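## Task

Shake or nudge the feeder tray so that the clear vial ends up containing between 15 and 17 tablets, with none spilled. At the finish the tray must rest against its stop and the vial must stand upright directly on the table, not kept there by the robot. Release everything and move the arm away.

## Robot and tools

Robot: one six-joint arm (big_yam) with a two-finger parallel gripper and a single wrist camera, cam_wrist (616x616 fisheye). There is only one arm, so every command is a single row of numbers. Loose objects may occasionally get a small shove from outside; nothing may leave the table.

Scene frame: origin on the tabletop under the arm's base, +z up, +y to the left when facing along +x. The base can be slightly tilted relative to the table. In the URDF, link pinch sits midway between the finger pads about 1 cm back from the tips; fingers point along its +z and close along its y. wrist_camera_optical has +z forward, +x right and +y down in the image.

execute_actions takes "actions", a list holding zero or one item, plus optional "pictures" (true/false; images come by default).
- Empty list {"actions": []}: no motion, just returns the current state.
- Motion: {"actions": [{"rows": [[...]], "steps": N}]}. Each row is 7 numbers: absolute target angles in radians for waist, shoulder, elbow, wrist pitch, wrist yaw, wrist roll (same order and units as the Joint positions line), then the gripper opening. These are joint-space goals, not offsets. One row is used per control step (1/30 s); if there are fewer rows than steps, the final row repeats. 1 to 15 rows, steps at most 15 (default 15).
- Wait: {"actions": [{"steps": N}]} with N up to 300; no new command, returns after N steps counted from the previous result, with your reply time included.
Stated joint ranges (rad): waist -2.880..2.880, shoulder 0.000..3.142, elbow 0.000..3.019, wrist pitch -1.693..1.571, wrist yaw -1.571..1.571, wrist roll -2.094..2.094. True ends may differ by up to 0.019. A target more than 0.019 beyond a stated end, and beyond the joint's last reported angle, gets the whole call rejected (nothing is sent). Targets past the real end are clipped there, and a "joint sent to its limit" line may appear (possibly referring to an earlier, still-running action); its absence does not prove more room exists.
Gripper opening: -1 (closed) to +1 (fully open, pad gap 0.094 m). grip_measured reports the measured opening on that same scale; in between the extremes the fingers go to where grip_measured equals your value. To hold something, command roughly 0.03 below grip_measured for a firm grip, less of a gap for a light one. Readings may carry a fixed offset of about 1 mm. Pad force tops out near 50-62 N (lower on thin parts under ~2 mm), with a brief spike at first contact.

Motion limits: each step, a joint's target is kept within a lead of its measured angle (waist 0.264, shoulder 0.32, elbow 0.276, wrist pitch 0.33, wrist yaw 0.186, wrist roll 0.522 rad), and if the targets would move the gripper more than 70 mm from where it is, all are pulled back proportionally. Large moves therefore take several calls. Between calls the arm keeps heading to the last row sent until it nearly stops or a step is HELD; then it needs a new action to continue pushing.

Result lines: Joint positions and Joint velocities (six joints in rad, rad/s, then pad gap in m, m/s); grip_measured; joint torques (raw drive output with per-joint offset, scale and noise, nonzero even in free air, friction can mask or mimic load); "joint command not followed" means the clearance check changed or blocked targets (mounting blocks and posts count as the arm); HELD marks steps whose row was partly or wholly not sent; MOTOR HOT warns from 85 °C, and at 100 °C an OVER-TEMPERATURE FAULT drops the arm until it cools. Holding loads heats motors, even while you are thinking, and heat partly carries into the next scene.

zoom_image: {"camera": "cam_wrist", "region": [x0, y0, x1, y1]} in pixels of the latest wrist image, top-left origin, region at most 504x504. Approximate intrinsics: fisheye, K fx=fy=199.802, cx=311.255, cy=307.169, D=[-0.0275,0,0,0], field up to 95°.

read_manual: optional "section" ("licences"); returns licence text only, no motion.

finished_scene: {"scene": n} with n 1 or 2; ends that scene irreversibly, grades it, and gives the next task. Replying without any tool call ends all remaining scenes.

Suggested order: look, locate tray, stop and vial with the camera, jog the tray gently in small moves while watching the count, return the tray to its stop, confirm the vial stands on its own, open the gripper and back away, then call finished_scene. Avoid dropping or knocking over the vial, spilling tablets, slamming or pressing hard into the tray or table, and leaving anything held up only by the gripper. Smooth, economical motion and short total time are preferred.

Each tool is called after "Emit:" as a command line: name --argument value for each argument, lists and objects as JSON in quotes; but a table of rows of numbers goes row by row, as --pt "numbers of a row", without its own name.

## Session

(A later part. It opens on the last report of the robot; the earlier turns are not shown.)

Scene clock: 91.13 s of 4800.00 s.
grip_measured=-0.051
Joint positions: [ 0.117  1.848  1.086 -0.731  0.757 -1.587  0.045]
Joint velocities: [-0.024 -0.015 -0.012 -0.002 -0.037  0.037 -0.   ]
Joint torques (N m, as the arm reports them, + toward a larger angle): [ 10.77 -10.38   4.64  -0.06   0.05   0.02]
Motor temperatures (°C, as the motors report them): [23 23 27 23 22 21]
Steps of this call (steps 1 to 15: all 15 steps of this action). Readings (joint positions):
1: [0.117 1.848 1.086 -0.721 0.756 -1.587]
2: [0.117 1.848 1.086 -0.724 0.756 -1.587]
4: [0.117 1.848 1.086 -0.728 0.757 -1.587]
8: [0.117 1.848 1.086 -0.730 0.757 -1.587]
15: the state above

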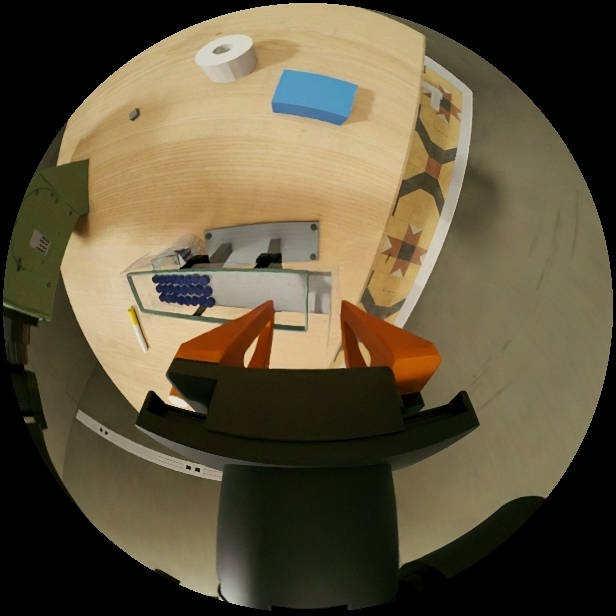

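8 rows, front at edge; small stroke.

Emit:
execute_actions --actions '[{"rows":[[0.105,1.85,1.078,-0.739,0.76,-1.59,-0.1],[0.105,1.85,1.078,-0.739,0.76,-1.59,-0.15],[0.105,1.85,1.078,-0.739,0.76,-1.59,-0.2],[0.105,1.85,1.078,-0.739,0.76,-1.59,-0.25],[0.105,1.85,1.078,-0.739,0.76,-1.59,-0.3],[0.105,1.85,1.078,-0.739,0.76,-1.59,-0.32]],"steps":8}]' --pictures false

Emit:
execute_actions --actions '[{"rows":[[0.105,1.85,1.078,-0.739,0.76,-1.59,-0.05]],"steps":15}]'

Emit:
zoom_image --camera "cam_wrist" --region '[145, 260, 235, 320]'

Scene clock: 95.63 s of 4800.00 s.
grip_measured=-0.317
Joint positions: [ 0.117  1.848  1.086 -0.726  0.757 -1.587  0.032]
Joint velocities: [ 0.005 -0.005 -0.002 -0.002  0.051  0.007 -0.   ]
Joint torques (N m, as the arm reports them, + toward a larger angle): [ 10.68 -10.53   4.65  -0.4    0.04   0.03]
Motor temperatures (°C, as the motors report them): [23 23 27 23 22 21]
Steps of this call (steps 1 to 15: the robot went on to your last target; steps 16 to 90: nothing new was sent; then 1.23 s passed at rest; steps 91 to 98: all 8 steps of this action). Readings (joint positions):
91: [0.117 1.848 1.086 -0.731 0.757 -1.587]
92: [0.117 1.848 1.086 -0.731 0.757 -1.587]
94: [0.117 1.848 1.086 -0.730 0.757 -1.587]
98: the state above

Scene clock: 96.13 s of 4800.00 s.
grip_measured=-0.051
Joint positions: [ 0.117  1.848  1.086 -0.73   0.757 -1.587  0.045]
Joint velocities: [ 0.005  0.005 -0.002 -0.022  0.022 -0.037  0.   ]
Joint torques (N m, as the arm reports them, + toward a larger angle): [ 10.67 -10.9    4.62  -0.07   0.04   0.02]
Motor temperatures (°C, as the motors report them): [23 23 27 23 22 21]
Steps of this call (steps 1 to 15: all 15 steps of this action). Readings (joint positions):
1: [0.117 1.848 1.086 -0.726 0.757 -1.587]
2: [0.117 1.848 1.086 -0.728 0.757 -1.587]
4: [0.117 1.848 1.086 -0.730 0.757 -1.587]
8: [0.117 1.848 1.086 -0.730 0.757 -1.587]
15: the state above

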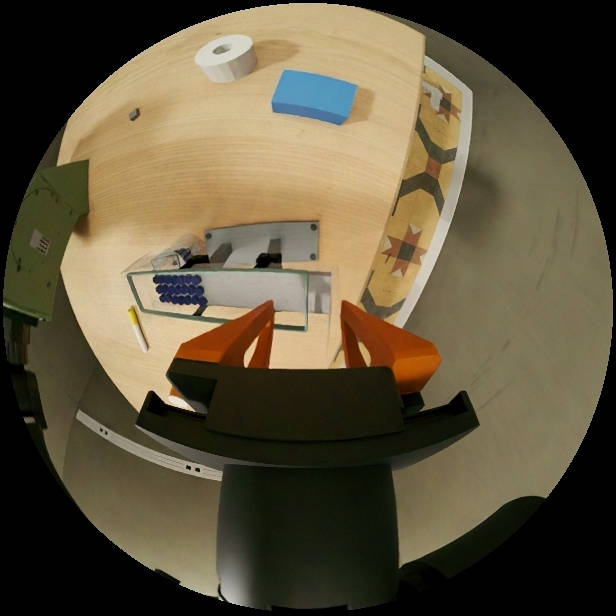

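Region (145, 260, 235, 320) of cam_wrist's 616x616 image, scaled by 5.600, with more detail than that image has.

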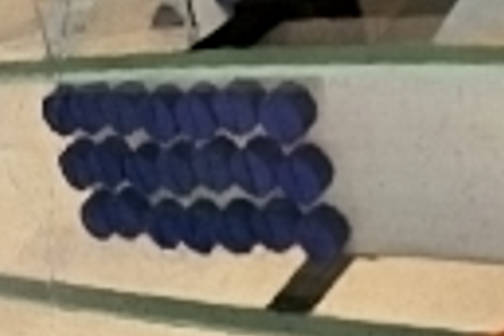

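Emit:
execute_actions --actions '[{"rows":[[0.13,1.845,1.11,-0.74,0.76,-1.59,0.7],[0.14,1.835,1.115,-0.755,0.76,-1.59,0.7],[0.15,1.825,1.12,-0.77,0.76,-1.58,0.7],[0.16,1.815,1.125,-0.79,0.76,-1.57,0.7],[0.175,1.80,1.13,-0.81,0.76,-1.56,0.7],[0.19,1.785,1.135,-0.84,0.76,-1.55,0.7],[0.205,1.77,1.14,-0.87,0.76,-1.54,0.7],[0.22,1.755,1.14,-0.9,0.76,-1.53,0.7],[0.235,1.735,1.14,-0.93,0.76,-1.5,0.7]],"steps":15}]' --pictures false

Emit:
execute_actions --actions '[{"rows":[[0.23,1.69,1.05,-0.92,0.76,-1.5,0.7],[0.23,1.65,1.0,-0.91,0.76,-1.5,0.7],[0.22,1.61,0.96,-0.9,0.76,-1.5,0.7],[0.22,1.57,0.92,-0.89,0.76,-1.5,0.7],[0.21,1.53,0.88,-0.88,0.76,-1.5,0.7],[0.21,1.49,0.84,-0.87,0.76,-1.5,0.7],[0.2,1.45,0.8,-0.86,0.76,-1.5,0.7]],"steps":15}]' --pictures false

Emit:
execute_actions --actions '[{"steps":10}]'

Emit:
zoom_image --camera "cam_wrist" --region '[200, 150, 400, 310]'

Scene clock: 102.20 s of 4800.00 s.
grip_measured=+0.698
Joint positions: [ 0.251  1.719  1.108 -0.919  0.757 -1.526  0.08 ]
Joint velocities: [ 0.024 -0.112  0.125 -0.017 -0.022  0.051  0.001]
Joint torques (N m, as the arm reports them, + toward a larger angle): [ 8.99 -7.51  8.18 -0.09  0.05  0.15]
Motor temperatures (°C, as the motors report them): [23 23 27 23 22 21]
Steps of this call (steps 1 to 15: the robot went on to your last target; steps 16 to 90: nothing new was sent; then 2.57 s passed at rest; steps 91 to 105: all 15 steps of this action). Readings (joint positions):
91: [0.117 1.848 1.086 -0.730 0.757 -1.587]
92: [0.118 1.847 1.086 -0.734 0.757 -1.587]
94: [0.123 1.843 1.086 -0.754 0.757 -1.586]
98: [0.164 1.808 1.089 -0.840 0.757 -1.569]
105: the state above

Scene clock: 102.70 s of 4800.00 s.
grip_measured=+0.698
Joint positions: [ 0.214  1.43   0.794 -0.871  0.758 -1.514  0.08 ]
Joint velocities: [-0.005  0.083  0.007  0.002 -0.037  0.007  0.001]
Joint torques (N m, as the arm reports them, + toward a larger angle): [ 5.71 -4.28  6.55  0.94 -0.01  0.2 ]
Motor temperatures (°C, as the motors report them): [23 23 27 23 22 21]
Steps of this call (steps 1 to 15: all 15 steps of this action). Readings (joint positions):
1: [0.251 1.713 1.106 -0.918 0.757 -1.523]
2: [0.250 1.702 1.091 -0.912 0.757 -1.520]
4: [0.250 1.654 1.019 -0.899 0.757 -1.516]
8: [0.235 1.500 0.837 -0.882 0.757 -1.515]
15: the state above

Scene clock: 103.03 s of 4800.00 s.
grip_measured=+0.698
Joint positions: [ 0.214  1.437  0.794 -0.87   0.758 -1.513  0.08 ]
Joint velocities: [-0.005 -0.015 -0.002  0.007 -0.037 -0.007  0.001]
Joint torques (N m, as the arm reports them, + toward a larger angle): [ 5.89 -5.14  6.54  0.86 -0.02  0.16]
Motor temperatures (°C, as the motors report them): [23 23 28 23 22 21]
Steps of this call (steps 1 to 10: the robot went on to your last target). Readings (joint positions):
1: [0.214 1.433 0.794 -0.870 0.758 -1.514]
2: [0.214 1.435 0.794 -0.870 0.758 -1.513]
4: [0.214 1.437 0.794 -0.870 0.758 -1.513]
8: [0.214 1.437 0.794 -0.870 0.758 -1.513]
10: the state above

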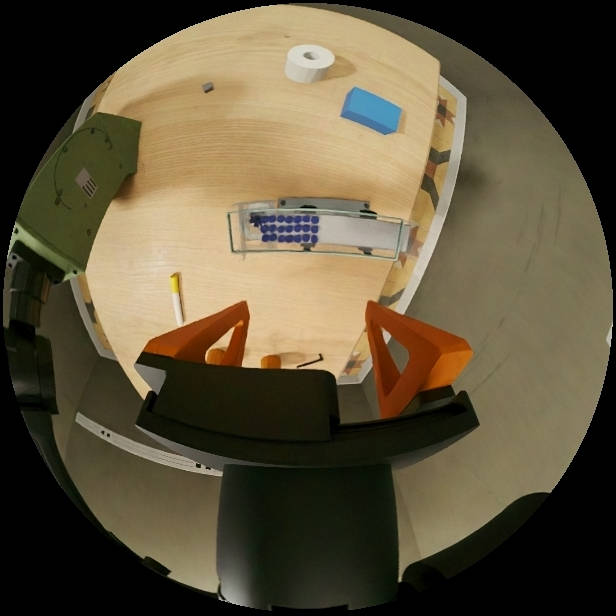

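Region (200, 150, 400, 310) of cam_wrist's 616x616 image, scaled by 2.520, with more detail than that image has; it fills the top 403 rows of this view, and the rest is white.

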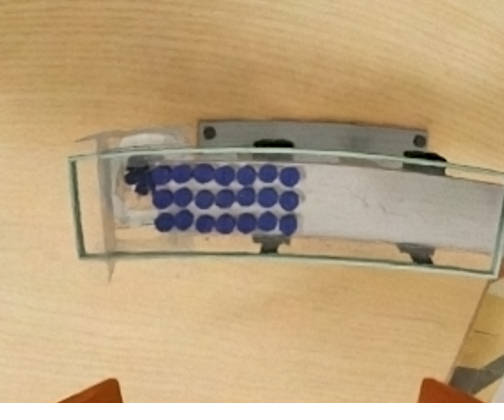

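Emit:
finished_scene --scene 2

The scene is finished: the task was done.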